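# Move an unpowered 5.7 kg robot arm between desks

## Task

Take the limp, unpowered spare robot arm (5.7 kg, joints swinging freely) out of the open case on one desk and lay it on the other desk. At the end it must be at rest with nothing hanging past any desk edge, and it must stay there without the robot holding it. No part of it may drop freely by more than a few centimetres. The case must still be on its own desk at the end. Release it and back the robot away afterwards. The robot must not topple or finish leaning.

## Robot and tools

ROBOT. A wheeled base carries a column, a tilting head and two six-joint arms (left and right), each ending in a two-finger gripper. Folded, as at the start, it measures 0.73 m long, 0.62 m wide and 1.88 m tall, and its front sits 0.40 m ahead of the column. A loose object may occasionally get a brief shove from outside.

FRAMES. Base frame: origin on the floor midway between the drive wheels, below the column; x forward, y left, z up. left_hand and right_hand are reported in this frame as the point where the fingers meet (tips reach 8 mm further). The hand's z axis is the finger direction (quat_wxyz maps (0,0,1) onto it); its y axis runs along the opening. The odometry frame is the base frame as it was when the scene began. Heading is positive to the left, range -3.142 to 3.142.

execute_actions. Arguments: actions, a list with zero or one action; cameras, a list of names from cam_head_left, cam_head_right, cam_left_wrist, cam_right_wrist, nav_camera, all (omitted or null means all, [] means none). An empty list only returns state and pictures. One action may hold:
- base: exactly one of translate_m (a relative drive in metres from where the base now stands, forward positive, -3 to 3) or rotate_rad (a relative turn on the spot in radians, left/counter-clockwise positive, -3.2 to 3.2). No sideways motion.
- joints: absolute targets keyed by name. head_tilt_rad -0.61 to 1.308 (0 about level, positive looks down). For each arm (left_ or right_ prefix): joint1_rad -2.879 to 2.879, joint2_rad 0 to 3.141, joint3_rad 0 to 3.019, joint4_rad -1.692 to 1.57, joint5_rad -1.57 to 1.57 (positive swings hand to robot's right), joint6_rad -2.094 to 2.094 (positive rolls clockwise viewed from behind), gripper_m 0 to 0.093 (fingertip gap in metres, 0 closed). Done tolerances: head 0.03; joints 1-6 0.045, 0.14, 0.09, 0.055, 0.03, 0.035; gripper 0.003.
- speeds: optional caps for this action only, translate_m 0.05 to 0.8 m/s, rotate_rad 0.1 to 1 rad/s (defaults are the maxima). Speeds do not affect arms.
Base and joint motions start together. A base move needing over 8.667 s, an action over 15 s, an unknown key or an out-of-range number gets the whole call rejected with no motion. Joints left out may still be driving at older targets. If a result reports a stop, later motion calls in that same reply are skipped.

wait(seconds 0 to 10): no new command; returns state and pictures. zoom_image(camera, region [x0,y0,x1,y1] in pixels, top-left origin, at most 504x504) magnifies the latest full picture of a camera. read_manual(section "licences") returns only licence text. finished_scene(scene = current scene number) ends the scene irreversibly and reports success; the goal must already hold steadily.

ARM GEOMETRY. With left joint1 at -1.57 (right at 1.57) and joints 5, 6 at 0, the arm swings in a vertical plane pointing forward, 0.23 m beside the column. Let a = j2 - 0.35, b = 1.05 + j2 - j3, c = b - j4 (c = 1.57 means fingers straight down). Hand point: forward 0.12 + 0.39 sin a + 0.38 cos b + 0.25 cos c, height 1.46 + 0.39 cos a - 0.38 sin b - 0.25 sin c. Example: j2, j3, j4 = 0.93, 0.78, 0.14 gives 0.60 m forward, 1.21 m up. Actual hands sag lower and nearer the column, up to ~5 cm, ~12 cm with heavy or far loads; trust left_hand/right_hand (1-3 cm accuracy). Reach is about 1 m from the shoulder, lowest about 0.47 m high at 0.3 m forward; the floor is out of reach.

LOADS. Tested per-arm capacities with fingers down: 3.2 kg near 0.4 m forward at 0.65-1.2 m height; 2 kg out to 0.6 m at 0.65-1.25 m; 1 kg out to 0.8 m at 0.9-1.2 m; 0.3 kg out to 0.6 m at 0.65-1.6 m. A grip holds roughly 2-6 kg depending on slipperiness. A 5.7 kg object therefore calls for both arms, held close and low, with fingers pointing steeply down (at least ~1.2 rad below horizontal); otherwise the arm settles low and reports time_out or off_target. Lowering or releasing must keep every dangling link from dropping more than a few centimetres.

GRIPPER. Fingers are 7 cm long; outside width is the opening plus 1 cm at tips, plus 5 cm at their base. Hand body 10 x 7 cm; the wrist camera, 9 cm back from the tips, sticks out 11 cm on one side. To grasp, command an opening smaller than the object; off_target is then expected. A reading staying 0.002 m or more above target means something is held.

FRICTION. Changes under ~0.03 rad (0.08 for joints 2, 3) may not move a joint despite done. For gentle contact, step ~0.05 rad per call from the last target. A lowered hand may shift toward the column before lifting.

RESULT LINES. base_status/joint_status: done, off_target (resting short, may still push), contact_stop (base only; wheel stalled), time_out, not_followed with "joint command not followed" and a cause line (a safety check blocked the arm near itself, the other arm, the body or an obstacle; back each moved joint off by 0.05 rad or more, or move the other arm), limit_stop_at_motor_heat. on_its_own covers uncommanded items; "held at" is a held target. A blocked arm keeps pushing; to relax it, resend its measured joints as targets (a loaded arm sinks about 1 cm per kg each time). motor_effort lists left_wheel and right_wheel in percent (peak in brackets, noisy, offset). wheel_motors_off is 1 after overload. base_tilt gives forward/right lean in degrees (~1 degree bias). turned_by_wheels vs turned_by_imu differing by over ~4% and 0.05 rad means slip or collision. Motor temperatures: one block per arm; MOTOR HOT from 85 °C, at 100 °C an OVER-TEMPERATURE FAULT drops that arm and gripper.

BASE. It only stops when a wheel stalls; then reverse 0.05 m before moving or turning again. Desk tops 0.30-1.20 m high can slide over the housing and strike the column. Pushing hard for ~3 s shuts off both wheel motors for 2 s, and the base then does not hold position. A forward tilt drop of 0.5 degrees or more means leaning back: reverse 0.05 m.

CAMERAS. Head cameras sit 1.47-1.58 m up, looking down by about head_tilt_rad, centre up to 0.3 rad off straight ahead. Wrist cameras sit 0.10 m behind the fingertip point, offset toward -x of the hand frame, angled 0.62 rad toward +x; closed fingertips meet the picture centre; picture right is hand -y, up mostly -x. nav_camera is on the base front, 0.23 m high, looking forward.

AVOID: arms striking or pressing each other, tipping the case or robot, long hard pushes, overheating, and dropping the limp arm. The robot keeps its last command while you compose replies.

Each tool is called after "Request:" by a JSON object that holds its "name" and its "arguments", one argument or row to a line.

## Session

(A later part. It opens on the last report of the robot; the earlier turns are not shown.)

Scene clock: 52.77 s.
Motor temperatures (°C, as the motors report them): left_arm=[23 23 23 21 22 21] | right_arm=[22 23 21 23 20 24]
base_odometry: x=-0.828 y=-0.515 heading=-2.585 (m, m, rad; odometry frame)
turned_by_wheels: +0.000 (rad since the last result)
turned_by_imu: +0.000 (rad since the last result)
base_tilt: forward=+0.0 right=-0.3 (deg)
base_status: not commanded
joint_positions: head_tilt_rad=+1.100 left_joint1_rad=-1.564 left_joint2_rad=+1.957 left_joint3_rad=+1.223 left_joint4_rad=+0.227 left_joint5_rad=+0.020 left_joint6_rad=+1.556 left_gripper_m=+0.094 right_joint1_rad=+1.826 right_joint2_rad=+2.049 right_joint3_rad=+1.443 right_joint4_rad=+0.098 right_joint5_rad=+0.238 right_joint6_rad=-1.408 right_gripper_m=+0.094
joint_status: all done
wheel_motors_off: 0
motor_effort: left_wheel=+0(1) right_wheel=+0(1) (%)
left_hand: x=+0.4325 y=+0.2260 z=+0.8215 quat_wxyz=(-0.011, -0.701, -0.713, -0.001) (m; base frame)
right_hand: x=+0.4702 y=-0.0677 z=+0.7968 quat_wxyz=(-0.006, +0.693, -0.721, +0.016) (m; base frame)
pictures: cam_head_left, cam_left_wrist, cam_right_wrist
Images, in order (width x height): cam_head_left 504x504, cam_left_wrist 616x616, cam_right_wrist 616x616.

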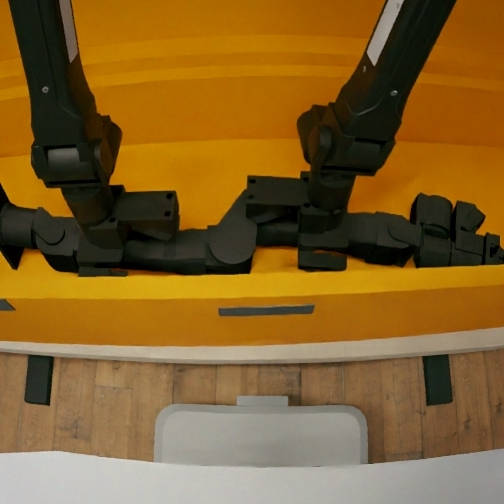

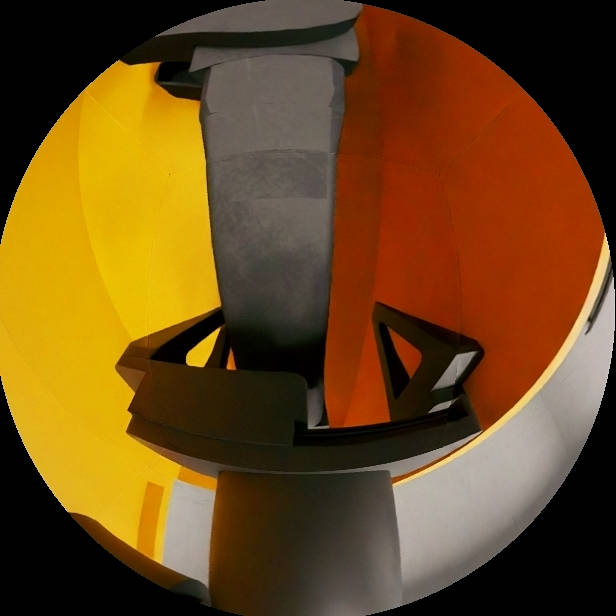

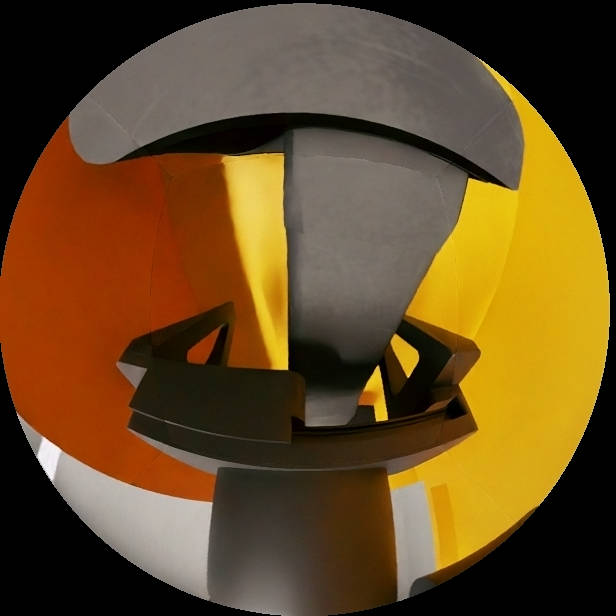

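Request:
{"name": "execute_actions", "arguments": {
  "actions": [
    {"joints":{"left_joint2_rad":2.06,"left_joint3_rad":1.31,"right_joint2_rad":2.1,"right_joint3_rad":1.48,"right_joint6_rad":-1.75}}
  ],
  "cameras": []
}}

Request:
{"name": "execute_actions", "arguments": {
  "actions": [
    {"joints":{"left_gripper_m":0,"right_gripper_m":0}}
  ],
  "cameras": ["cam_head_left","cam_left_wrist","cam_right_wrist"]
}}

Scene clock: 56.30 s.
Motor temperatures (°C, as the motors report them): left_arm=[23 23 23 21 22 21] | right_arm=[22 23 21 23 20 24]
base_odometry: x=-0.828 y=-0.515 heading=-2.585 (m, m, rad; odometry frame)
turned_by_wheels: +0.000 (rad since the last result)
turned_by_imu: +0.001 (rad since the last result)
base_tilt: forward=+0.1 right=-0.3 (deg)
base_status: not commanded
joint_positions: head_tilt_rad=+1.100 left_joint1_rad=-1.566 left_joint2_rad=+2.024 left_joint3_rad=+1.307 left_joint4_rad=+0.227 left_joint5_rad=+0.016 left_joint6_rad=+1.559 left_gripper_m=+0.094 right_joint1_rad=+1.818 right_joint2_rad=+2.084 right_joint3_rad=+1.493 right_joint4_rad=+0.099 right_joint5_rad=+0.243 right_joint6_rad=-1.729 right_gripper_m=+0.094
joint_status: all done
wheel_motors_off: 0
motor_effort: left_wheel=-1(1) right_wheel=+1(3) (%)
left_hand: x=+0.4415 y=+0.2257 z=+0.7946 quat_wxyz=(-0.016, -0.702, -0.712, -0.008) (m; base frame)
right_hand: x=+0.4778 y=-0.0709 z=+0.7825 quat_wxyz=(-0.004, +0.797, -0.604, +0.026) (m; base frame)
pictures: none
No camera images: the call's "cameras" was empty. Leave "cameras" out to get every camera's image.

Scene clock: 57.03 s.
Motor temperatures (°C, as the motors report them): left_arm=[23 23 23 21 22 21] | right_arm=[22 23 21 23 20 24]
base_odometry: x=-0.828 y=-0.515 heading=-2.585 (m, m, rad; odometry frame)
turned_by_wheels: +0.000 (rad since the last result)
turned_by_imu: +0.000 (rad since the last result)
base_tilt: forward=+0.0 right=-0.2 (deg)
base_status: not commanded
joint_positions: head_tilt_rad=+1.100 left_joint1_rad=-1.567 left_joint2_rad=+2.021 left_joint3_rad=+1.311 left_joint4_rad=+0.231 left_joint5_rad=+0.015 left_joint6_rad=+1.566 left_gripper_m=+0.052 right_joint1_rad=+1.820 right_joint2_rad=+2.081 right_joint3_rad=+1.507 right_joint4_rad=+0.101 right_joint5_rad=+0.237 right_joint6_rad=-1.642 right_gripper_m=+0.064
joint_status: left_gripper_m off_target (ended at +0.052, target +0.000); right_gripper_m off_target (ended at +0.064, target +0.000)
wheel_motors_off: 0
motor_effort: left_wheel=-3(3) right_wheel=-1(1) (%)
left_hand: x=+0.4465 y=+0.2247 z=+0.7953 quat_wxyz=(-0.020, -0.705, -0.709, -0.011) (m; base frame)
right_hand: x=+0.4886 y=-0.0672 z=+0.7837 quat_wxyz=(-0.015, +0.768, -0.639, +0.029) (m; base frame)
pictures: cam_head_left, cam_left_wrist, cam_right_wrist
Images, in order (width x height): cam_head_left 504x504, cam_left_wrist 616x616, cam_right_wrist 616x616.

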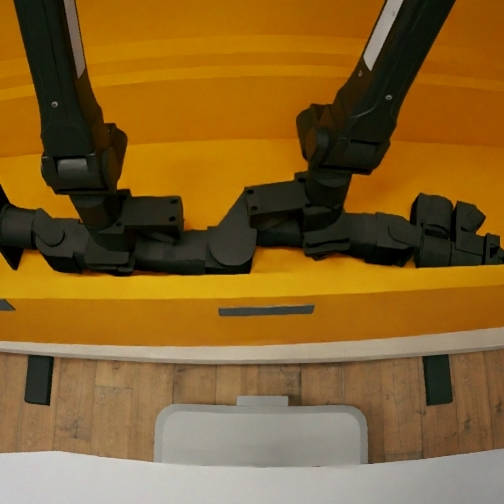

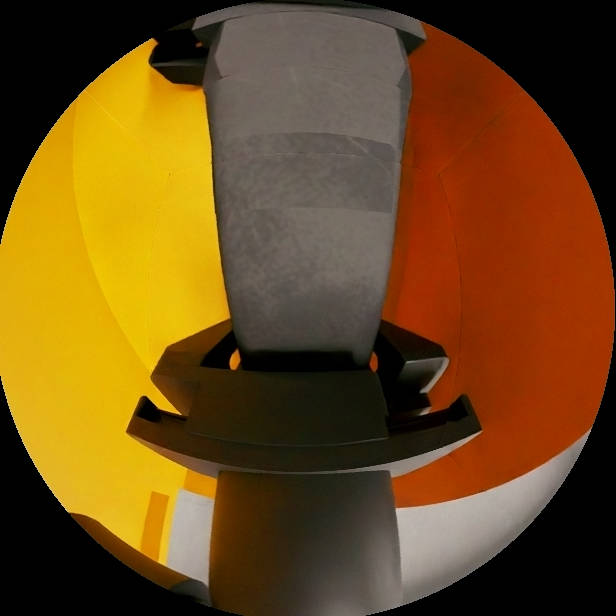

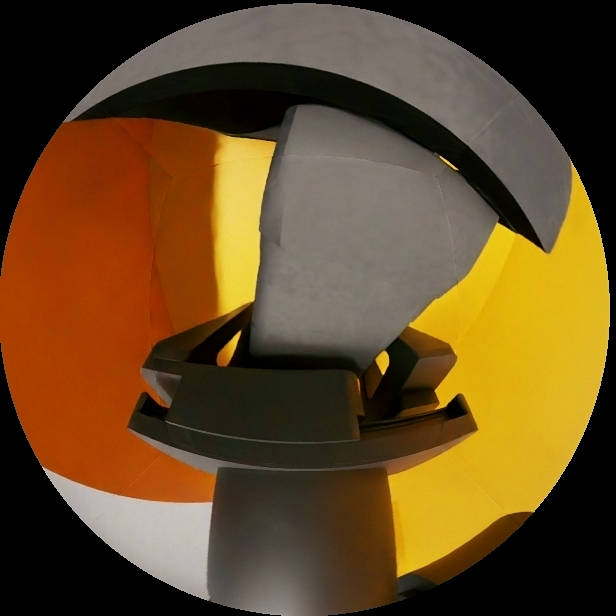

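Request:
{"name": "execute_actions", "arguments": {
  "actions": [
    {"joints":{"left_joint2_rad":1.8,"left_joint3_rad":1.08,"left_joint4_rad":0.2,"right_joint2_rad":1.86,"right_joint3_rad":1.27,"right_joint4_rad":0.09,"right_joint6_rad":-1.65}}
  ],
  "cameras": ["cam_head_left","cam_left_wrist","cam_right_wrist"]
}}

Scene clock: 61.63 s.
Motor temperatures (°C, as the motors report them): left_arm=[23 24 23 21 22 21] | right_arm=[22 23 21 23 21 25]
base_odometry: x=-0.828 y=-0.515 heading=-2.585 (m, m, rad; odometry frame)
turned_by_wheels: +0.000 (rad since the last result)
turned_by_imu: +0.001 (rad since the last result)
base_tilt: forward=+0.1 right=-0.3 (deg)
base_status: not commanded
joint_positions: head_tilt_rad=+1.100 left_joint1_rad=-1.592 left_joint2_rad=+1.902 left_joint3_rad=+1.125 left_joint4_rad=+0.213 left_joint5_rad=+0.011 left_joint6_rad=+1.548 left_gripper_m=+0.052 right_joint1_rad=+1.816 right_joint2_rad=+1.954 right_joint3_rad=+1.299 right_joint4_rad=+0.109 right_joint5_rad=+0.225 right_joint6_rad=-1.527 right_gripper_m=+0.058
joint_status: right_joint6_rad time_out (moved +0.115 of -0.008); the others done
wheel_motors_off: 0
on_its_own: right_joint6_rad reads -1.527 and still pushes toward -1.650 since a time_out; right_gripper_m moved -0.006 toward your old target +0.000
motor_effort: left_wheel=-1(4) right_wheel=+1(5) (%)
left_hand: x=+0.4030 y=+0.2080 z=+0.8468 quat_wxyz=(+0.004, -0.702, -0.711, +0.025) (m; base frame)
right_hand: x=+0.4463 y=-0.0841 z=+0.8326 quat_wxyz=(+0.008, +0.736, -0.677, +0.002) (m; base frame)
pictures: cam_head_left, cam_left_wrist, cam_right_wrist
Images, in order (width x height): cam_head_left 504x504, cam_left_wrist 616x616, cam_right_wrist 616x616.

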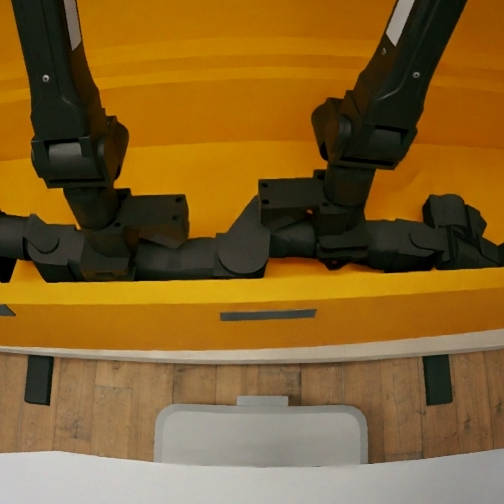

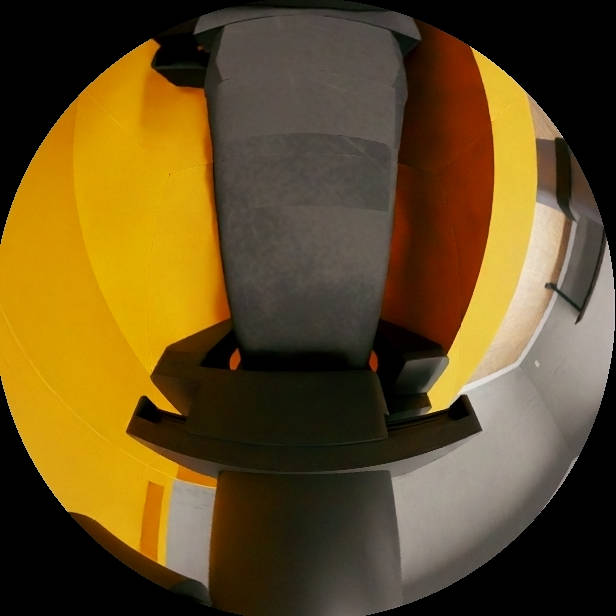

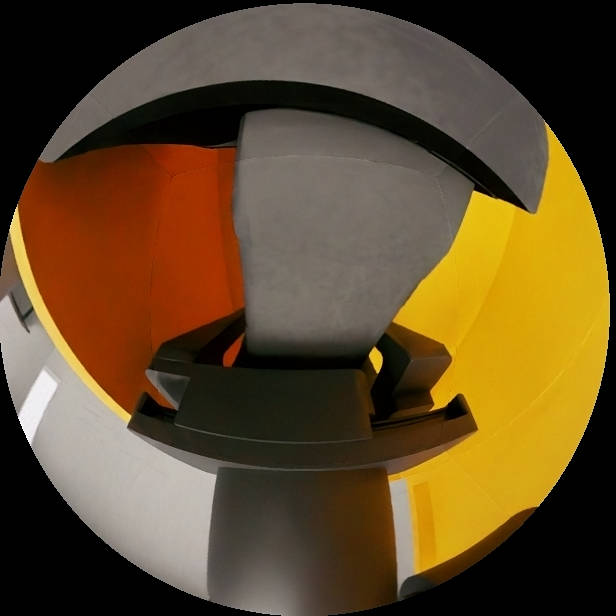

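Request:
{"name": "execute_actions", "arguments": {
  "actions": [
    {"joints":{"left_joint2_rad":1.5,"left_joint3_rad":0.95,"left_joint4_rad":0.03,"right_joint2_rad":1.5,"right_joint3_rad":1.07,"right_joint4_rad":-0.08,"right_joint6_rad":-1.58}}
  ],
  "cameras": ["cam_head_left","cam_head_right"]
}}

Request:
{"name": "execute_actions", "arguments": {
  "actions": [
    {"joints":{"left_joint2_rad":1.1,"left_joint3_rad":0.78,"left_joint4_rad":-0.2,"right_joint2_rad":1.1,"right_joint3_rad":0.88,"right_joint4_rad":-0.3,"head_tilt_rad":0.9}}
  ],
  "cameras": ["cam_head_left","cam_head_right","nav_camera"]
}}

Scene clock: 68.63 s.
Motor temperatures (°C, as the motors report them): left_arm=[23 25 23 21 22 21] | right_arm=[22 24 22 23 21 25]
base_odometry: x=-0.828 y=-0.515 heading=-2.585 (m, m, rad; odometry frame)
turned_by_wheels: +0.000 (rad since the last result)
turned_by_imu: +0.001 (rad since the last result)
base_tilt: forward=+0.1 right=-0.3 (deg)
base_status: not commanded
joint_positions: head_tilt_rad=+1.100 left_joint1_rad=-1.608 left_joint2_rad=+1.583 left_joint3_rad=+0.957 left_joint4_rad=+0.040 left_joint5_rad=+0.026 left_joint6_rad=+1.551 left_gripper_m=+0.052 right_joint1_rad=+1.828 right_joint2_rad=+1.631 right_joint3_rad=+1.104 right_joint4_rad=-0.051 right_joint5_rad=+0.215 right_joint6_rad=-1.457 right_gripper_m=+0.056
joint_status: right_joint6_rad time_out (moved +0.069 of -0.053); the others done
wheel_motors_off: 0
on_its_own: right_joint6_rad reads -1.457 and still pushes toward -1.580 since a time_out
motor_effort: left_wheel=-1(2) right_wheel=+1(3) (%)
left_hand: x=+0.4326 y=+0.1974 z=+0.9576 quat_wxyz=(+0.002, -0.706, -0.707, +0.043) (m; base frame)
right_hand: x=+0.4730 y=-0.0970 z=+0.9515 quat_wxyz=(+0.013, +0.716, -0.698, -0.014) (m; base frame)
pictures: cam_head_left, cam_head_right
Images, in order (width x height): cam_head_left 504x504, cam_head_right 504x504.

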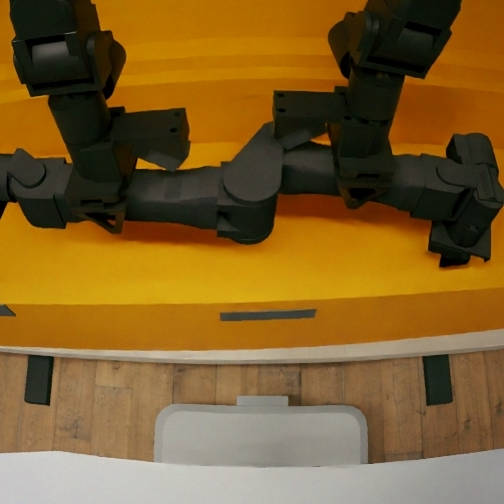

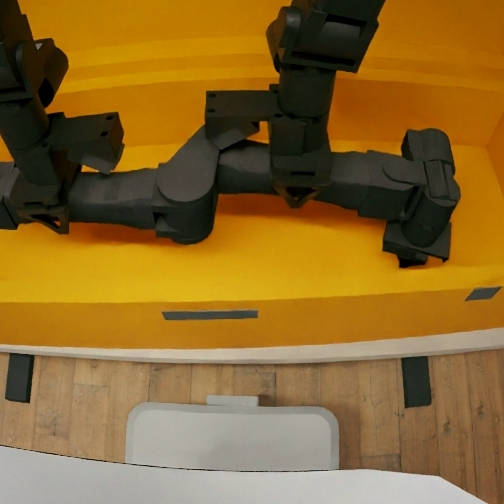

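not run: a stop came earlier in this reply.

Request:
{"name": "execute_actions", "arguments": {
  "actions": [
    {"joints":{"left_joint2_rad":0.85,"left_joint3_rad":0.8,"left_joint4_rad":-0.43,"right_joint2_rad":0.85,"right_joint3_rad":0.88,"right_joint4_rad":-0.52,"right_joint6_rad":-1.46,"head_tilt_rad":0.8}}
  ],
  "cameras": ["cam_head_left","cam_head_right","nav_camera"]
}}

Scene clock: 73.73 s.
Motor temperatures (°C, as the motors report them): left_arm=[23 25 24 21 23 21] | right_arm=[22 25 22 23 22 25]
base_odometry: x=-0.828 y=-0.515 heading=-2.585 (m, m, rad; odometry frame)
turned_by_wheels: +0.000 (rad since the last result)
turned_by_imu: +0.001 (rad since the last result)
base_tilt: forward=+0.0 right=-0.2 (deg)
base_status: not commanded
joint_positions: head_tilt_rad=+0.816 left_joint1_rad=-1.643 left_joint2_rad=+0.938 left_joint3_rad=+0.741 left_joint4_rad=-0.435 left_joint5_rad=+0.061 left_joint6_rad=+1.554 left_gripper_m=+0.052 right_joint1_rad=+1.884 right_joint2_rad=+1.001 right_joint3_rad=+0.849 right_joint4_rad=-0.472 right_joint5_rad=+0.170 right_joint6_rad=-1.310 right_gripper_m=+0.054
joint_status: right_joint2_rad time_out (moved -0.630 of -0.781); right_joint6_rad time_out (moved +0.147 of -0.003); the others done
wheel_motors_off: 0
on_its_own: right_joint2_rad reads +1.001 and still pushes toward +0.850 since a time_out; right_joint6_rad reads -1.310 and still pushes toward -1.460 since a time_out
motor_effort: left_wheel=+0(3) right_wheel=+0(4) (%)
left_hand: x=+0.4336 y=+0.1836 z=+1.1714 quat_wxyz=(-0.003, -0.711, -0.698, +0.081) (m; base frame)
right_hand: x=+0.4664 y=-0.1145 z=+1.1746 quat_wxyz=(+0.005, +0.676, -0.734, -0.063) (m; base frame)
pictures: cam_head_left, cam_head_right, nav_camera
Images, in order (width x height): cam_head_left 504x504, cam_head_right 504x504, nav_camera 504x504.

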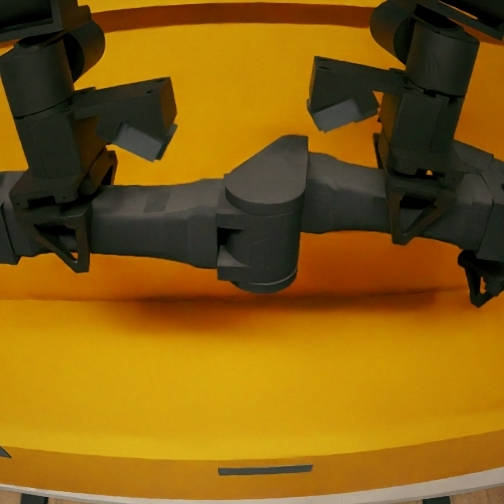

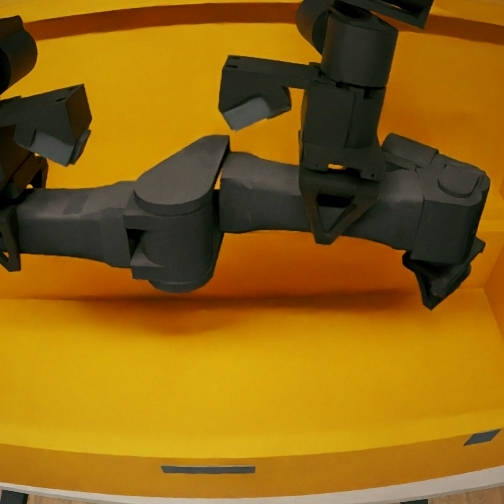

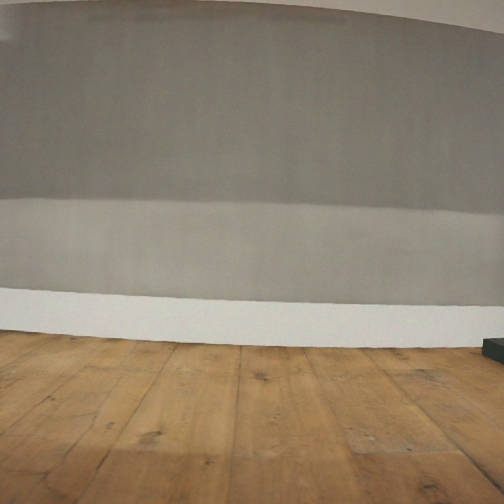

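Request:
{"name": "execute_actions", "arguments": {
  "actions": [
    {"base":{"translate_m":-0.17},"speeds":{"translate_m":0.05},"joints":{"head_tilt_rad":0.7,"right_joint6_rad":-1.33}}
  ],
  "cameras": ["cam_head_left","cam_head_right","cam_left_wrist","cam_right_wrist"]
}}

Scene clock: 80.70 s.
Motor temperatures (°C, as the motors report them): left_arm=[23 25 24 21 24 21] | right_arm=[22 26 22 24 25 25]
base_odometry: x=-0.683 y=-0.426 heading=-2.584 (m, m, rad; odometry frame)
turned_by_wheels: +0.001 (rad since the last result)
turned_by_imu: +0.002 (rad since the last result)
base_tilt: forward=+0.1 right=-0.3 (deg)
base_status: done
joint_positions: head_tilt_rad=+0.717 left_joint1_rad=-1.643 left_joint2_rad=+0.940 left_joint3_rad=+0.746 left_joint4_rad=-0.436 left_joint5_rad=+0.063 left_joint6_rad=+1.564 left_gripper_m=+0.052 right_joint1_rad=+1.884 right_joint2_rad=+1.001 right_joint3_rad=+0.847 right_joint4_rad=-0.474 right_joint5_rad=+0.176 right_joint6_rad=-1.277 right_gripper_m=+0.053
joint_status: right_joint6_rad time_out (moved +0.033 of -0.020); the others done
wheel_motors_off: 0
on_its_own: right_joint2_rad reads +1.001 and still pushes toward +0.850 since a time_out; right_joint6_rad reads -1.277 and still pushes toward -1.330 since a time_out
motor_effort: left_wheel=+1(30) right_wheel=+0(39) (%)
left_hand: x=+0.4359 y=+0.1831 z=+1.1713 quat_wxyz=(-0.005, -0.715, -0.694, +0.081) (m; base frame)
right_hand: x=+0.4650 y=-0.1156 z=+1.1742 quat_wxyz=(+0.009, +0.664, -0.745, -0.061) (m; base frame)
pictures: cam_head_left, cam_head_right, cam_left_wrist, cam_right_wrist
Images, in order (width x height): cam_head_left 504x504, cam_head_right 504x504, cam_left_wrist 616x616, cam_right_wrist 616x616.

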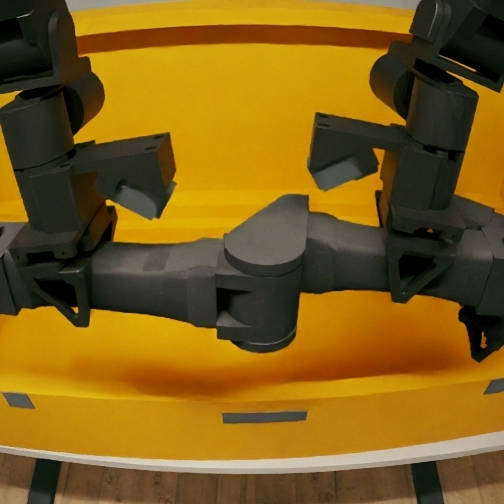

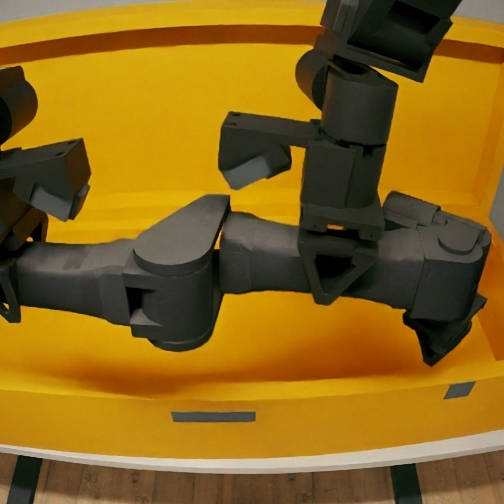

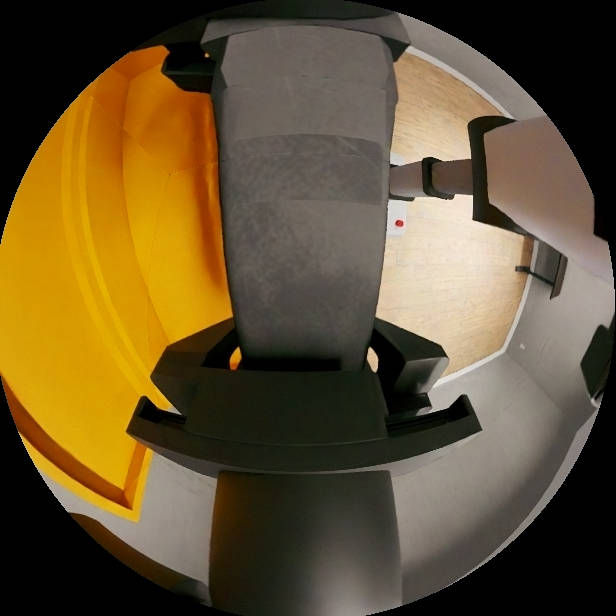

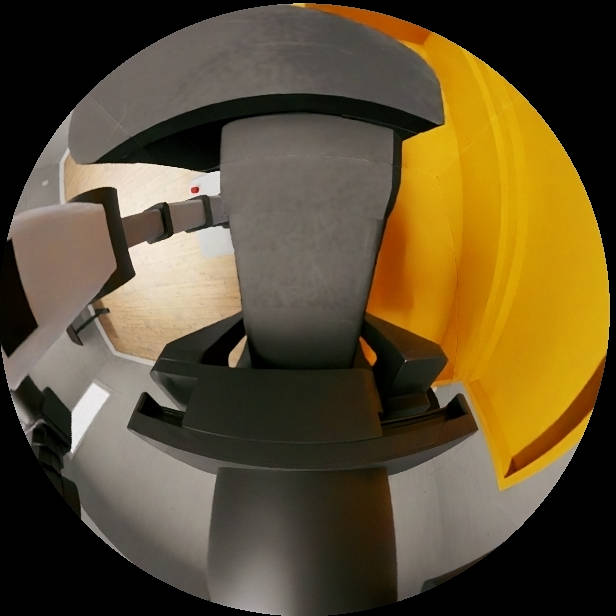

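Request:
{"name": "execute_actions", "arguments": {
  "actions": [
    {"joints":{"left_joint3_rad":0.9,"left_joint4_rad":-0.53,"right_joint3_rad":1.0,"right_joint4_rad":-0.62,"right_joint6_rad":-1.28}}
  ],
  "cameras": []
}}

Request:
{"name": "execute_actions", "arguments": {
  "actions": [
    {"base":{"translate_m":-0.35},"speeds":{"translate_m":0.06}}
  ],
  "cameras": ["cam_head_left","cam_head_right"]
}}

Scene clock: 85.13 s.
Motor temperatures (°C, as the motors report them): left_arm=[23 25 25 21 25 21] | right_arm=[22 26 22 24 26 25]
base_odometry: x=-0.683 y=-0.426 heading=-2.584 (m, m, rad; odometry frame)
turned_by_wheels: +0.000 (rad since the last result)
turned_by_imu: +0.001 (rad since the last result)
base_tilt: forward=+0.1 right=-0.3 (deg)
base_status: not commanded
joint_positions: head_tilt_rad=+0.717 left_joint1_rad=-1.643 left_joint2_rad=+0.940 left_joint3_rad=+0.854 left_joint4_rad=-0.531 left_joint5_rad=+0.063 left_joint6_rad=+1.578 left_gripper_m=+0.052 right_joint1_rad=+1.881 right_joint2_rad=+1.004 right_joint3_rad=+0.951 right_joint4_rad=-0.572 right_joint5_rad=+0.185 right_joint6_rad=-1.260 right_gripper_m=+0.053
joint_status: all done
wheel_motors_off: 0
on_its_own: right_joint2_rad reads +1.004 and still pushes toward +0.850 since a time_out
motor_effort: left_wheel=+1(2) right_wheel=-1(2) (%)
left_hand: x=+0.4771 y=+0.1825 z=+1.1864 quat_wxyz=(-0.011, -0.720, -0.690, +0.077) (m; base frame)
right_hand: x=+0.5019 y=-0.1170 z=+1.1889 quat_wxyz=(+0.012, +0.657, -0.752, -0.055) (m; base frame)
pictures: none
No camera images: the call's "cameras" was empty. Leave "cameras" out to get every camera's image.

Scene clock: 91.63 s.
Motor temperatures (°C, as the motors report them): left_arm=[23 26 25 21 25 21] | right_arm=[22 27 23 24 27 25]
base_odometry: x=-0.386 y=-0.241 heading=-2.585 (m, m, rad; odometry frame)
turned_by_wheels: -0.001 (rad since the last result)
turned_by_imu: +0.000 (rad since the last result)
base_tilt: forward=+0.0 right=-0.3 (deg)
base_status: done
joint_positions: head_tilt_rad=+0.716 left_joint1_rad=-1.643 left_joint2_rad=+0.944 left_joint3_rad=+0.848 left_joint4_rad=-0.532 left_joint5_rad=+0.063 left_joint6_rad=+1.576 left_gripper_m=+0.052 right_joint1_rad=+1.880 right_joint2_rad=+1.011 right_joint3_rad=+0.949 right_joint4_rad=-0.574 right_joint5_rad=+0.183 right_joint6_rad=-1.259 right_gripper_m=+0.053
joint_status: not commanded
wheel_motors_off: 0
on_its_own: right_joint2_rad reads +1.011 and still pushes toward +0.850 since a time_out
motor_effort: left_wheel=-1(28) right_wheel=+0(40) (%)
left_hand: x=+0.4725 y=+0.1827 z=+1.1842 quat_wxyz=(-0.006, -0.719, -0.690, +0.080) (m; base frame)
right_hand: x=+0.4978 y=-0.1169 z=+1.1859 quat_wxyz=(+0.016, +0.657, -0.751, -0.059) (m; base frame)
pictures: cam_head_left, cam_head_right
Images, in order (width x height): cam_head_left 504x504, cam_head_right 504x504.

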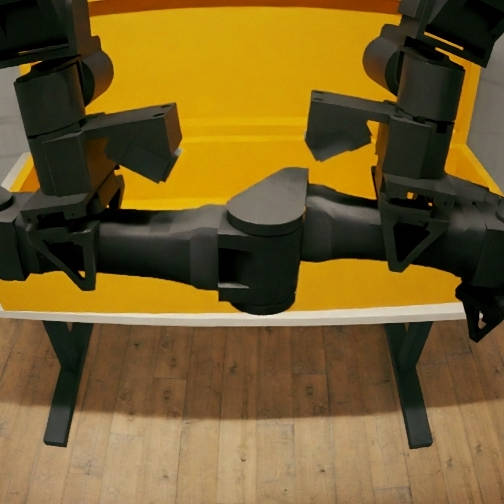

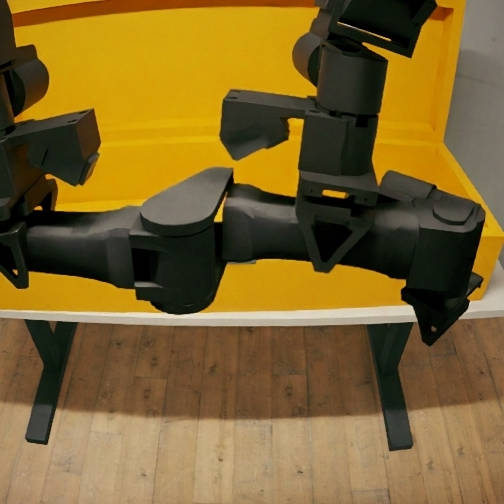

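Request:
{"name": "execute_actions", "arguments": {
  "actions": [
    {"base":{"translate_m":-0.3},"speeds":{"translate_m":0.15}}
  ],
  "cameras": []
}}

Request:
{"name": "execute_actions", "arguments": {
  "actions": [
    {"base":{"rotate_rad":-3.1},"speeds":{"rotate_rad":0.45},"joints":{"head_tilt_rad":0.5}}
  ],
  "cameras": ["cam_head_left","cam_head_right","nav_camera"]
}}

Scene clock: 97.13 s.
Motor temperatures (°C, as the motors report them): left_arm=[23 26 25 21 26 21] | right_arm=[22 27 23 24 27 25]
base_odometry: x=-0.132 y=-0.082 heading=-2.587 (m, m, rad; odometry frame)
turned_by_wheels: -0.002 (rad since the last result)
turned_by_imu: -0.001 (rad since the last result)
base_tilt: forward=+0.0 right=-0.3 (deg)
base_status: done
joint_positions: head_tilt_rad=+0.716 left_joint1_rad=-1.642 left_joint2_rad=+0.945 left_joint3_rad=+0.842 left_joint4_rad=-0.534 left_joint5_rad=+0.063 left_joint6_rad=+1.574 left_gripper_m=+0.052 right_joint1_rad=+1.880 right_joint2_rad=+1.014 right_joint3_rad=+0.943 right_joint4_rad=-0.577 right_joint5_rad=+0.181 right_joint6_rad=-1.257 right_gripper_m=+0.053
joint_status: not commanded
wheel_motors_off: 0
on_its_own: right_joint2_rad reads +1.014 and still pushes toward +0.850 since a time_out
motor_effort: left_wheel=-2(46) right_wheel=+2(56) (%)
left_hand: x=+0.4679 y=+0.1828 z=+1.1831 quat_wxyz=(-0.003, -0.718, -0.691, +0.084) (m; base frame)
right_hand: x=+0.4933 y=-0.1166 z=+1.1842 quat_wxyz=(+0.020, +0.657, -0.751, -0.063) (m; base frame)
pictures: none
No camera images: the call's "cameras" was empty. Leave "cameras" out to get every camera's image.

Scene clock: 105.03 s.
Motor temperatures (°C, as the motors report them): left_arm=[23 26 26 21 27 21] | right_arm=[22 28 24 24 28 25]
base_odometry: x=-0.132 y=-0.082 heading=+0.597 (m, m, rad; odometry frame)
turned_by_wheels: -3.099 (rad since the last result)
turned_by_imu: -3.134 (rad since the last result)
base_tilt: forward=+0.2 right=-0.2 (deg)
base_status: done
joint_positions: head_tilt_rad=+0.518 left_joint1_rad=-1.641 left_joint2_rad=+0.945 left_joint3_rad=+0.842 left_joint4_rad=-0.534 left_joint5_rad=+0.066 left_joint6_rad=+1.576 left_gripper_m=+0.052 right_joint1_rad=+1.880 right_joint2_rad=+1.014 right_joint3_rad=+0.944 right_joint4_rad=-0.577 right_joint5_rad=+0.181 right_joint6_rad=-1.257 right_gripper_m=+0.053
joint_status: all done
wheel_motors_off: 0
on_its_own: right_joint2_rad reads +1.014 and still pushes toward +0.850 since a time_out
motor_effort: left_wheel=+4(44) right_wheel=-6(47) (%)
left_hand: x=+0.4682 y=+0.1830 z=+1.1832 quat_wxyz=(-0.004, -0.718, -0.691, +0.084) (m; base frame)
right_hand: x=+0.4938 y=-0.1165 z=+1.1844 quat_wxyz=(+0.020, +0.657, -0.751, -0.062) (m; base frame)
pictures: cam_head_left, cam_head_right, nav_camera
Images, in order (width x height): cam_head_left 504x504, cam_head_right 504x504, nav_camera 504x504.

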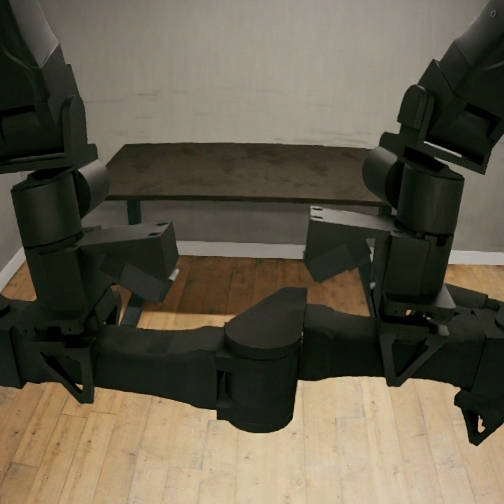

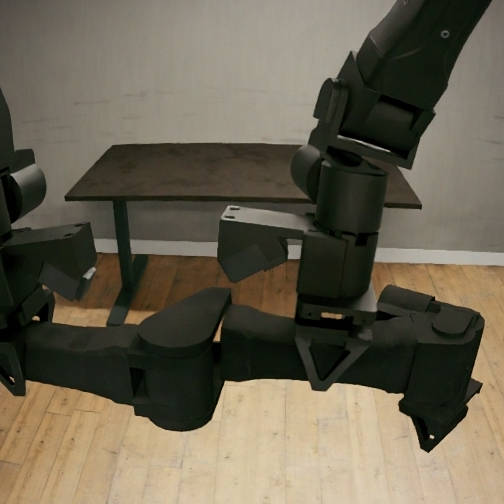

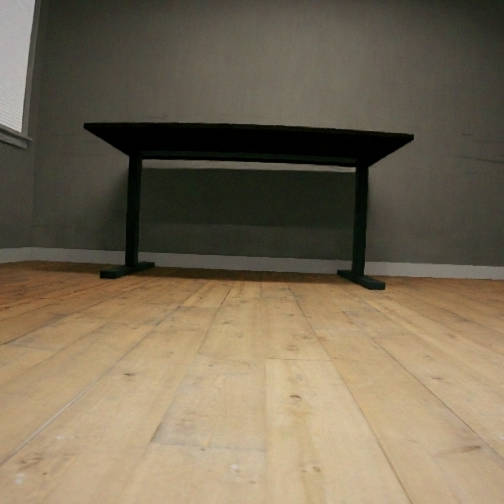

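Request:
{"name": "execute_actions", "arguments": {
  "actions": [
    {"base":{"translate_m":1.2},"speeds":{"translate_m":0.25},"joints":{"head_tilt_rad":0.8}}
  ],
  "cameras": ["cam_head_left","cam_head_right","nav_camera"]
}}

Scene clock: 112.93 s.
Motor temperatures (°C, as the motors report them): left_arm=[24 27 26 21 27 21] | right_arm=[22 28 24 24 29 25]
base_odometry: x=+0.861 y=+0.592 heading=+0.596 (m, m, rad; odometry frame)
turned_by_wheels: -0.001 (rad since the last result)
turned_by_imu: +0.002 (rad since the last result)
base_tilt: forward=+0.1 right=-0.3 (deg)
base_status: done
joint_positions: head_tilt_rad=+0.802 left_joint1_rad=-1.641 left_joint2_rad=+0.945 left_joint3_rad=+0.852 left_joint4_rad=-0.534 left_joint5_rad=+0.064 left_joint6_rad=+1.576 left_gripper_m=+0.052 right_joint1_rad=+1.880 right_joint2_rad=+1.015 right_joint3_rad=+0.955 right_joint4_rad=-0.579 right_joint5_rad=+0.183 right_joint6_rad=-1.258 right_gripper_m=+0.053
joint_status: all done
wheel_motors_off: 0
on_its_own: right_joint2_rad reads +1.015 and still pushes toward +0.850 since a time_out
motor_effort: left_wheel=-1(47) right_wheel=+1(61) (%)
left_hand: x=+0.4740 y=+0.1832 z=+1.1844 quat_wxyz=(-0.007, -0.719, -0.691, +0.080) (m; base frame)
right_hand: x=+0.4995 y=-0.1163 z=+1.1856 quat_wxyz=(+0.017, +0.657, -0.751, -0.060) (m; base frame)
pictures: cam_head_left, cam_head_right, nav_camera
Images, in order (width x height): cam_head_left 504x504, cam_head_right 504x504, nav_camera 504x504.

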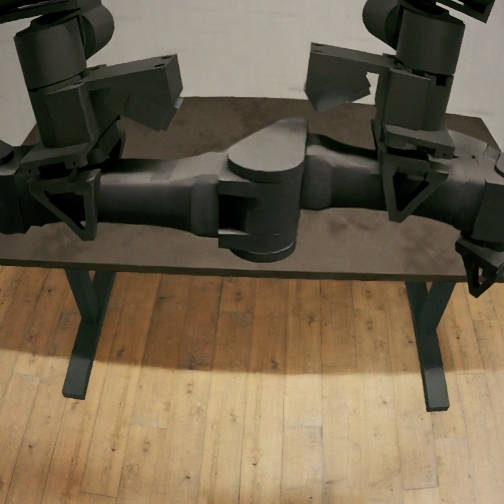

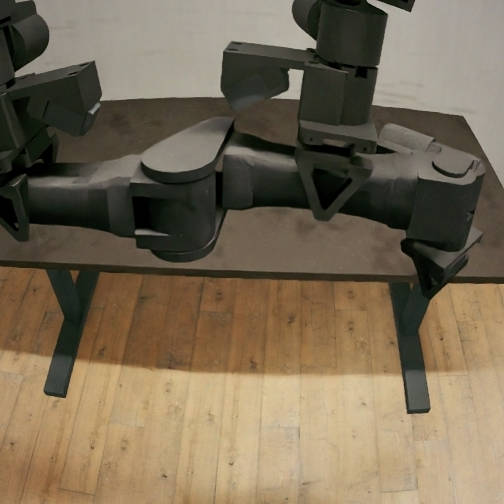

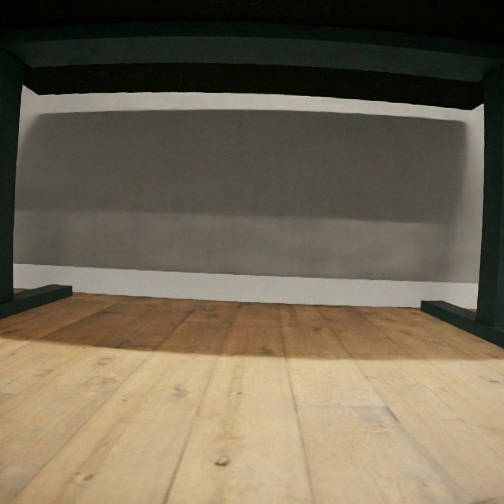

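Request:
{"name": "execute_actions", "arguments": {
  "actions": [
    {"base":{"translate_m":0.4},"speeds":{"translate_m":0.15},"joints":{"head_tilt_rad":1.1}}
  ],
  "cameras": ["cam_head_left","cam_head_right"]
}}

Request:
{"name": "execute_actions", "arguments": {
  "actions": [
    {"joints":{"left_joint2_rad":1.5,"left_joint3_rad":0.98,"left_joint4_rad":0.0,"right_joint2_rad":1.5,"right_joint3_rad":1.07,"right_joint4_rad":-0.08}}
  ],
  "cameras": ["cam_head_left","cam_head_right"]
}}

Scene clock: 120.37 s.
Motor temperatures (°C, as the motors report them): left_arm=[24 27 26 21 28 21] | right_arm=[22 29 24 24 30 25]
base_odometry: x=+1.192 y=+0.817 heading=+0.595 (m, m, rad; odometry frame)
turned_by_wheels: -0.001 (rad since the last result)
turned_by_imu: +0.001 (rad since the last result)
base_tilt: forward=+0.1 right=-0.3 (deg)
base_status: done
joint_positions: head_tilt_rad=+1.099 left_joint1_rad=-1.641 left_joint2_rad=+0.946 left_joint3_rad=+0.852 left_joint4_rad=-0.534 left_joint5_rad=+0.064 left_joint6_rad=+1.576 left_gripper_m=+0.052 right_joint1_rad=+1.880 right_joint2_rad=+1.017 right_joint3_rad=+0.955 right_joint4_rad=-0.579 right_joint5_rad=+0.182 right_joint6_rad=-1.258 right_gripper_m=+0.053
joint_status: all done
wheel_motors_off: 0
on_its_own: right_joint2_rad reads +1.017 and still pushes toward +0.850 since a time_out
motor_effort: left_wheel=+0(32) right_wheel=+1(41) (%)
left_hand: x=+0.4740 y=+0.1833 z=+1.1841 quat_wxyz=(-0.006, -0.719, -0.691, +0.080) (m; base frame)
right_hand: x=+0.4992 y=-0.1162 z=+1.1849 quat_wxyz=(+0.017, +0.657, -0.751, -0.060) (m; base frame)
pictures: cam_head_left, cam_head_right
Images, in order (width x height): cam_head_left 504x504, cam_head_right 504x504.

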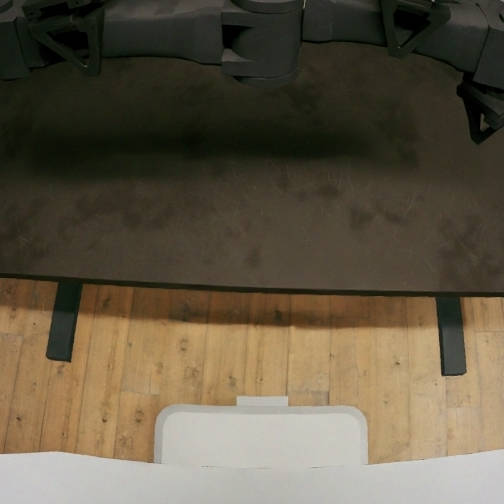

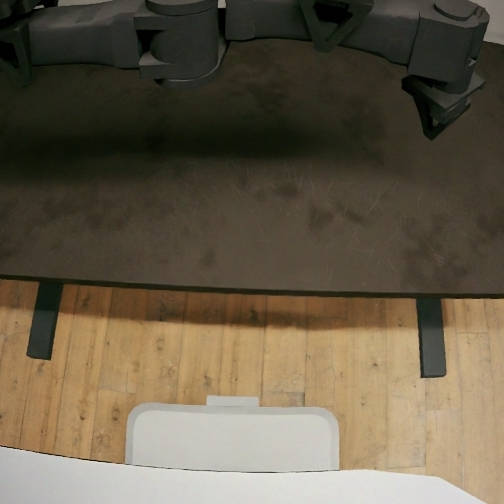

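Scene clock: 123.03 s.
Motor temperatures (°C, as the motors report them): left_arm=[24 27 26 21 27 21] | right_arm=[22 29 24 24 29 25]
base_odometry: x=+1.192 y=+0.817 heading=+0.595 (m, m, rad; odometry frame)
turned_by_wheels: +0.000 (rad since the last result)
turned_by_imu: +0.001 (rad since the last result)
base_tilt: forward=+0.1 right=-0.3 (deg)
base_status: not commanded
joint_positions: head_tilt_rad=+1.099 left_joint1_rad=-1.603 left_joint2_rad=+1.601 left_joint3_rad=+0.991 left_joint4_rad=-0.005 left_joint5_rad=+0.042 left_joint6_rad=+1.606 left_gripper_m=+0.052 right_joint1_rad=+1.822 right_joint2_rad=+1.648 right_joint3_rad=+1.095 right_joint4_rad=-0.063 right_joint5_rad=+0.217 right_joint6_rad=-1.275 right_gripper_m=+0.053
joint_status: right_joint2_rad time_out (moved +0.632 of +0.483); the others done
wheel_motors_off: 0
on_its_own: right_joint2_rad reads +1.648 and still pushes toward +1.500 since a time_out
motor_effort: left_wheel=-2(7) right_wheel=+3(9) (%)
left_hand: x=+0.4341 y=+0.1973 z=+0.9512 quat_wxyz=(+0.007, -0.724, -0.688, +0.057) (m; base frame)
right_hand: x=+0.4560 y=-0.1017 z=+0.9453 quat_wxyz=(+0.032, +0.651, -0.758, -0.021) (m; base frame)
pictures: cam_head_left, cam_head_right
Images, in order (width x height): cam_head_left 504x504, cam_head_right 504x504.

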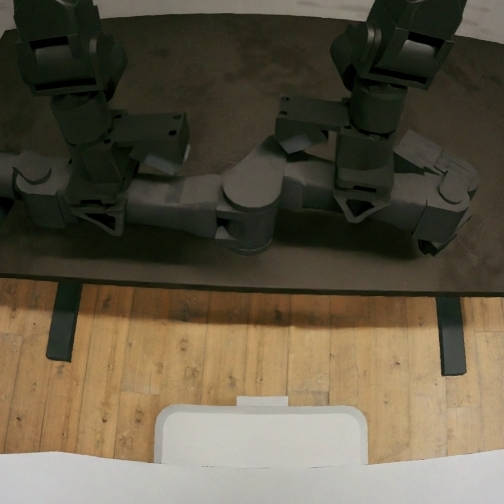

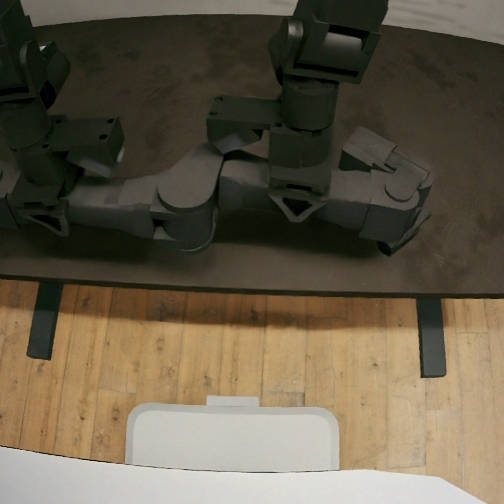

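Request:
{"name": "execute_actions", "arguments": {
  "actions": [
    {"base":{"translate_m":0.1},"speeds":{"translate_m":0.08},"joints":{"left_joint2_rad":1.63,"left_joint3_rad":1.08,"left_joint4_rad":0.05,"right_joint2_rad":1.65,"right_joint3_rad":1.2,"right_joint4_rad":-0.03}}
  ],
  "cameras": ["cam_head_left"]
}}

Request:
{"name": "execute_actions", "arguments": {
  "actions": [
    {"joints":{"left_joint2_rad":1.73,"left_joint3_rad":1.15,"left_joint4_rad":0.08,"right_joint2_rad":1.75,"right_joint3_rad":1.27,"right_joint4_rad":0.0}}
  ],
  "cameras": ["cam_head_left","cam_head_right"]
}}

Scene clock: 127.90 s.
Motor temperatures (°C, as the motors report them): left_arm=[23 27 25 21 26 21] | right_arm=[22 29 23 24 28 25]
base_odometry: x=+1.275 y=+0.873 heading=+0.595 (m, m, rad; odometry frame)
turned_by_wheels: -0.001 (rad since the last result)
turned_by_imu: +0.001 (rad since the last result)
base_tilt: forward=+0.1 right=-0.3 (deg)
base_status: done
joint_positions: head_tilt_rad=+1.100 left_joint1_rad=-1.593 left_joint2_rad=+1.722 left_joint3_rad=+1.100 left_joint4_rad=+0.041 left_joint5_rad=+0.035 left_joint6_rad=+1.610 left_gripper_m=+0.052 right_joint1_rad=+1.820 right_joint2_rad=+1.757 right_joint3_rad=+1.206 right_joint4_rad=-0.034 right_joint5_rad=+0.228 right_joint6_rad=-1.286 right_gripper_m=+0.053
joint_status: all done
wheel_motors_off: 0
motor_effort: left_wheel=+0(27) right_wheel=+0(42) (%)
left_hand: x=+0.4491 y=+0.2038 z=+0.9055 quat_wxyz=(+0.001, -0.724, -0.689, +0.040) (m; base frame)
right_hand: x=+0.4726 y=-0.0942 z=+0.9046 quat_wxyz=(+0.023, +0.653, -0.757, -0.007) (m; base frame)
pictures: cam_head_left
Images, in order (width x height): cam_head_left 504x504.

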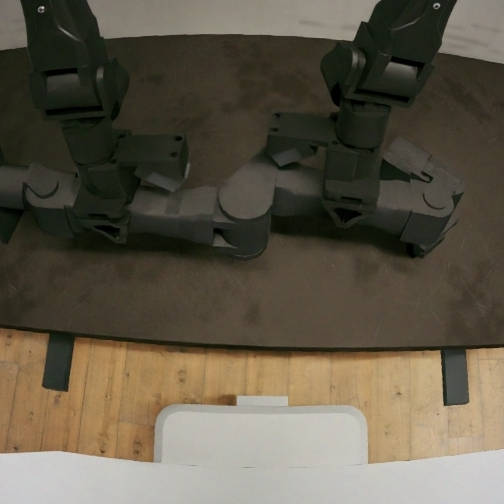

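Scene clock: 128.87 s.
Motor temperatures (°C, as the motors report them): left_arm=[23 27 25 21 26 21] | right_arm=[22 29 23 24 28 25]
base_odometry: x=+1.275 y=+0.873 heading=+0.595 (m, m, rad; odometry frame)
turned_by_wheels: +0.000 (rad since the last result)
turned_by_imu: +0.000 (rad since the last result)
base_tilt: forward=+0.2 right=-0.3 (deg)
base_status: not commanded
joint_positions: head_tilt_rad=+1.100 left_joint1_rad=-1.579 left_joint2_rad=+1.823 left_joint3_rad=+1.177 left_joint4_rad=+0.074 left_joint5_rad=+0.035 left_joint6_rad=+1.607 left_gripper_m=+0.052 right_joint1_rad=+1.829 right_joint2_rad=+1.799 right_joint3_rad=+1.251 right_joint4_rad=-0.029 right_joint5_rad=+0.236 right_joint6_rad=-1.295 right_gripper_m=+0.053
joint_status: all done
wheel_motors_off: 0
motor_effort: left_wheel=-1(1) right_wheel=+4(4) (%)
left_hand: x=+0.4486 y=+0.2131 z=+0.8678 quat_wxyz=(+0.002, -0.721, -0.693, +0.032) (m; base frame)
right_hand: x=+0.4771 y=-0.0850 z=+0.8901 quat_wxyz=(+0.019, +0.658, -0.753, -0.005) (m; base frame)
pictures: cam_head_left, cam_head_right
Images, in order (width x height): cam_head_left 504x504, cam_head_right 504x504.

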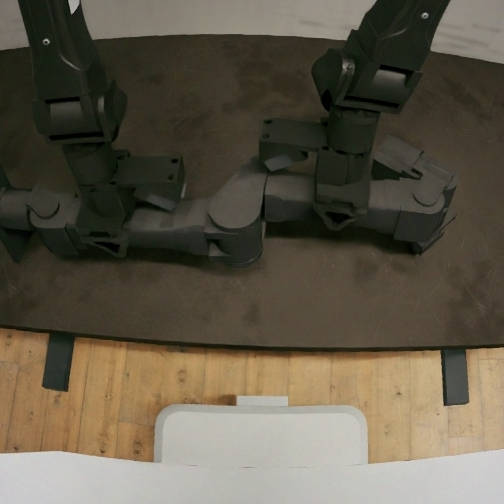

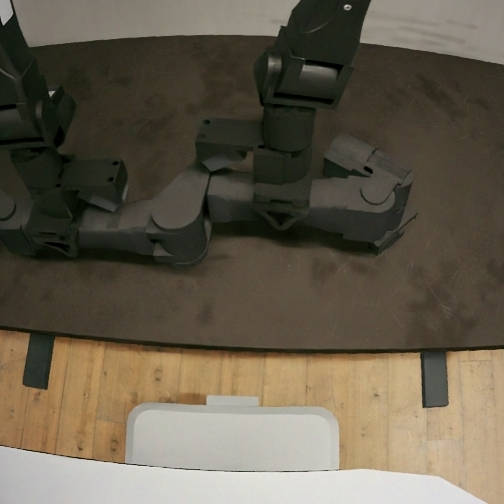

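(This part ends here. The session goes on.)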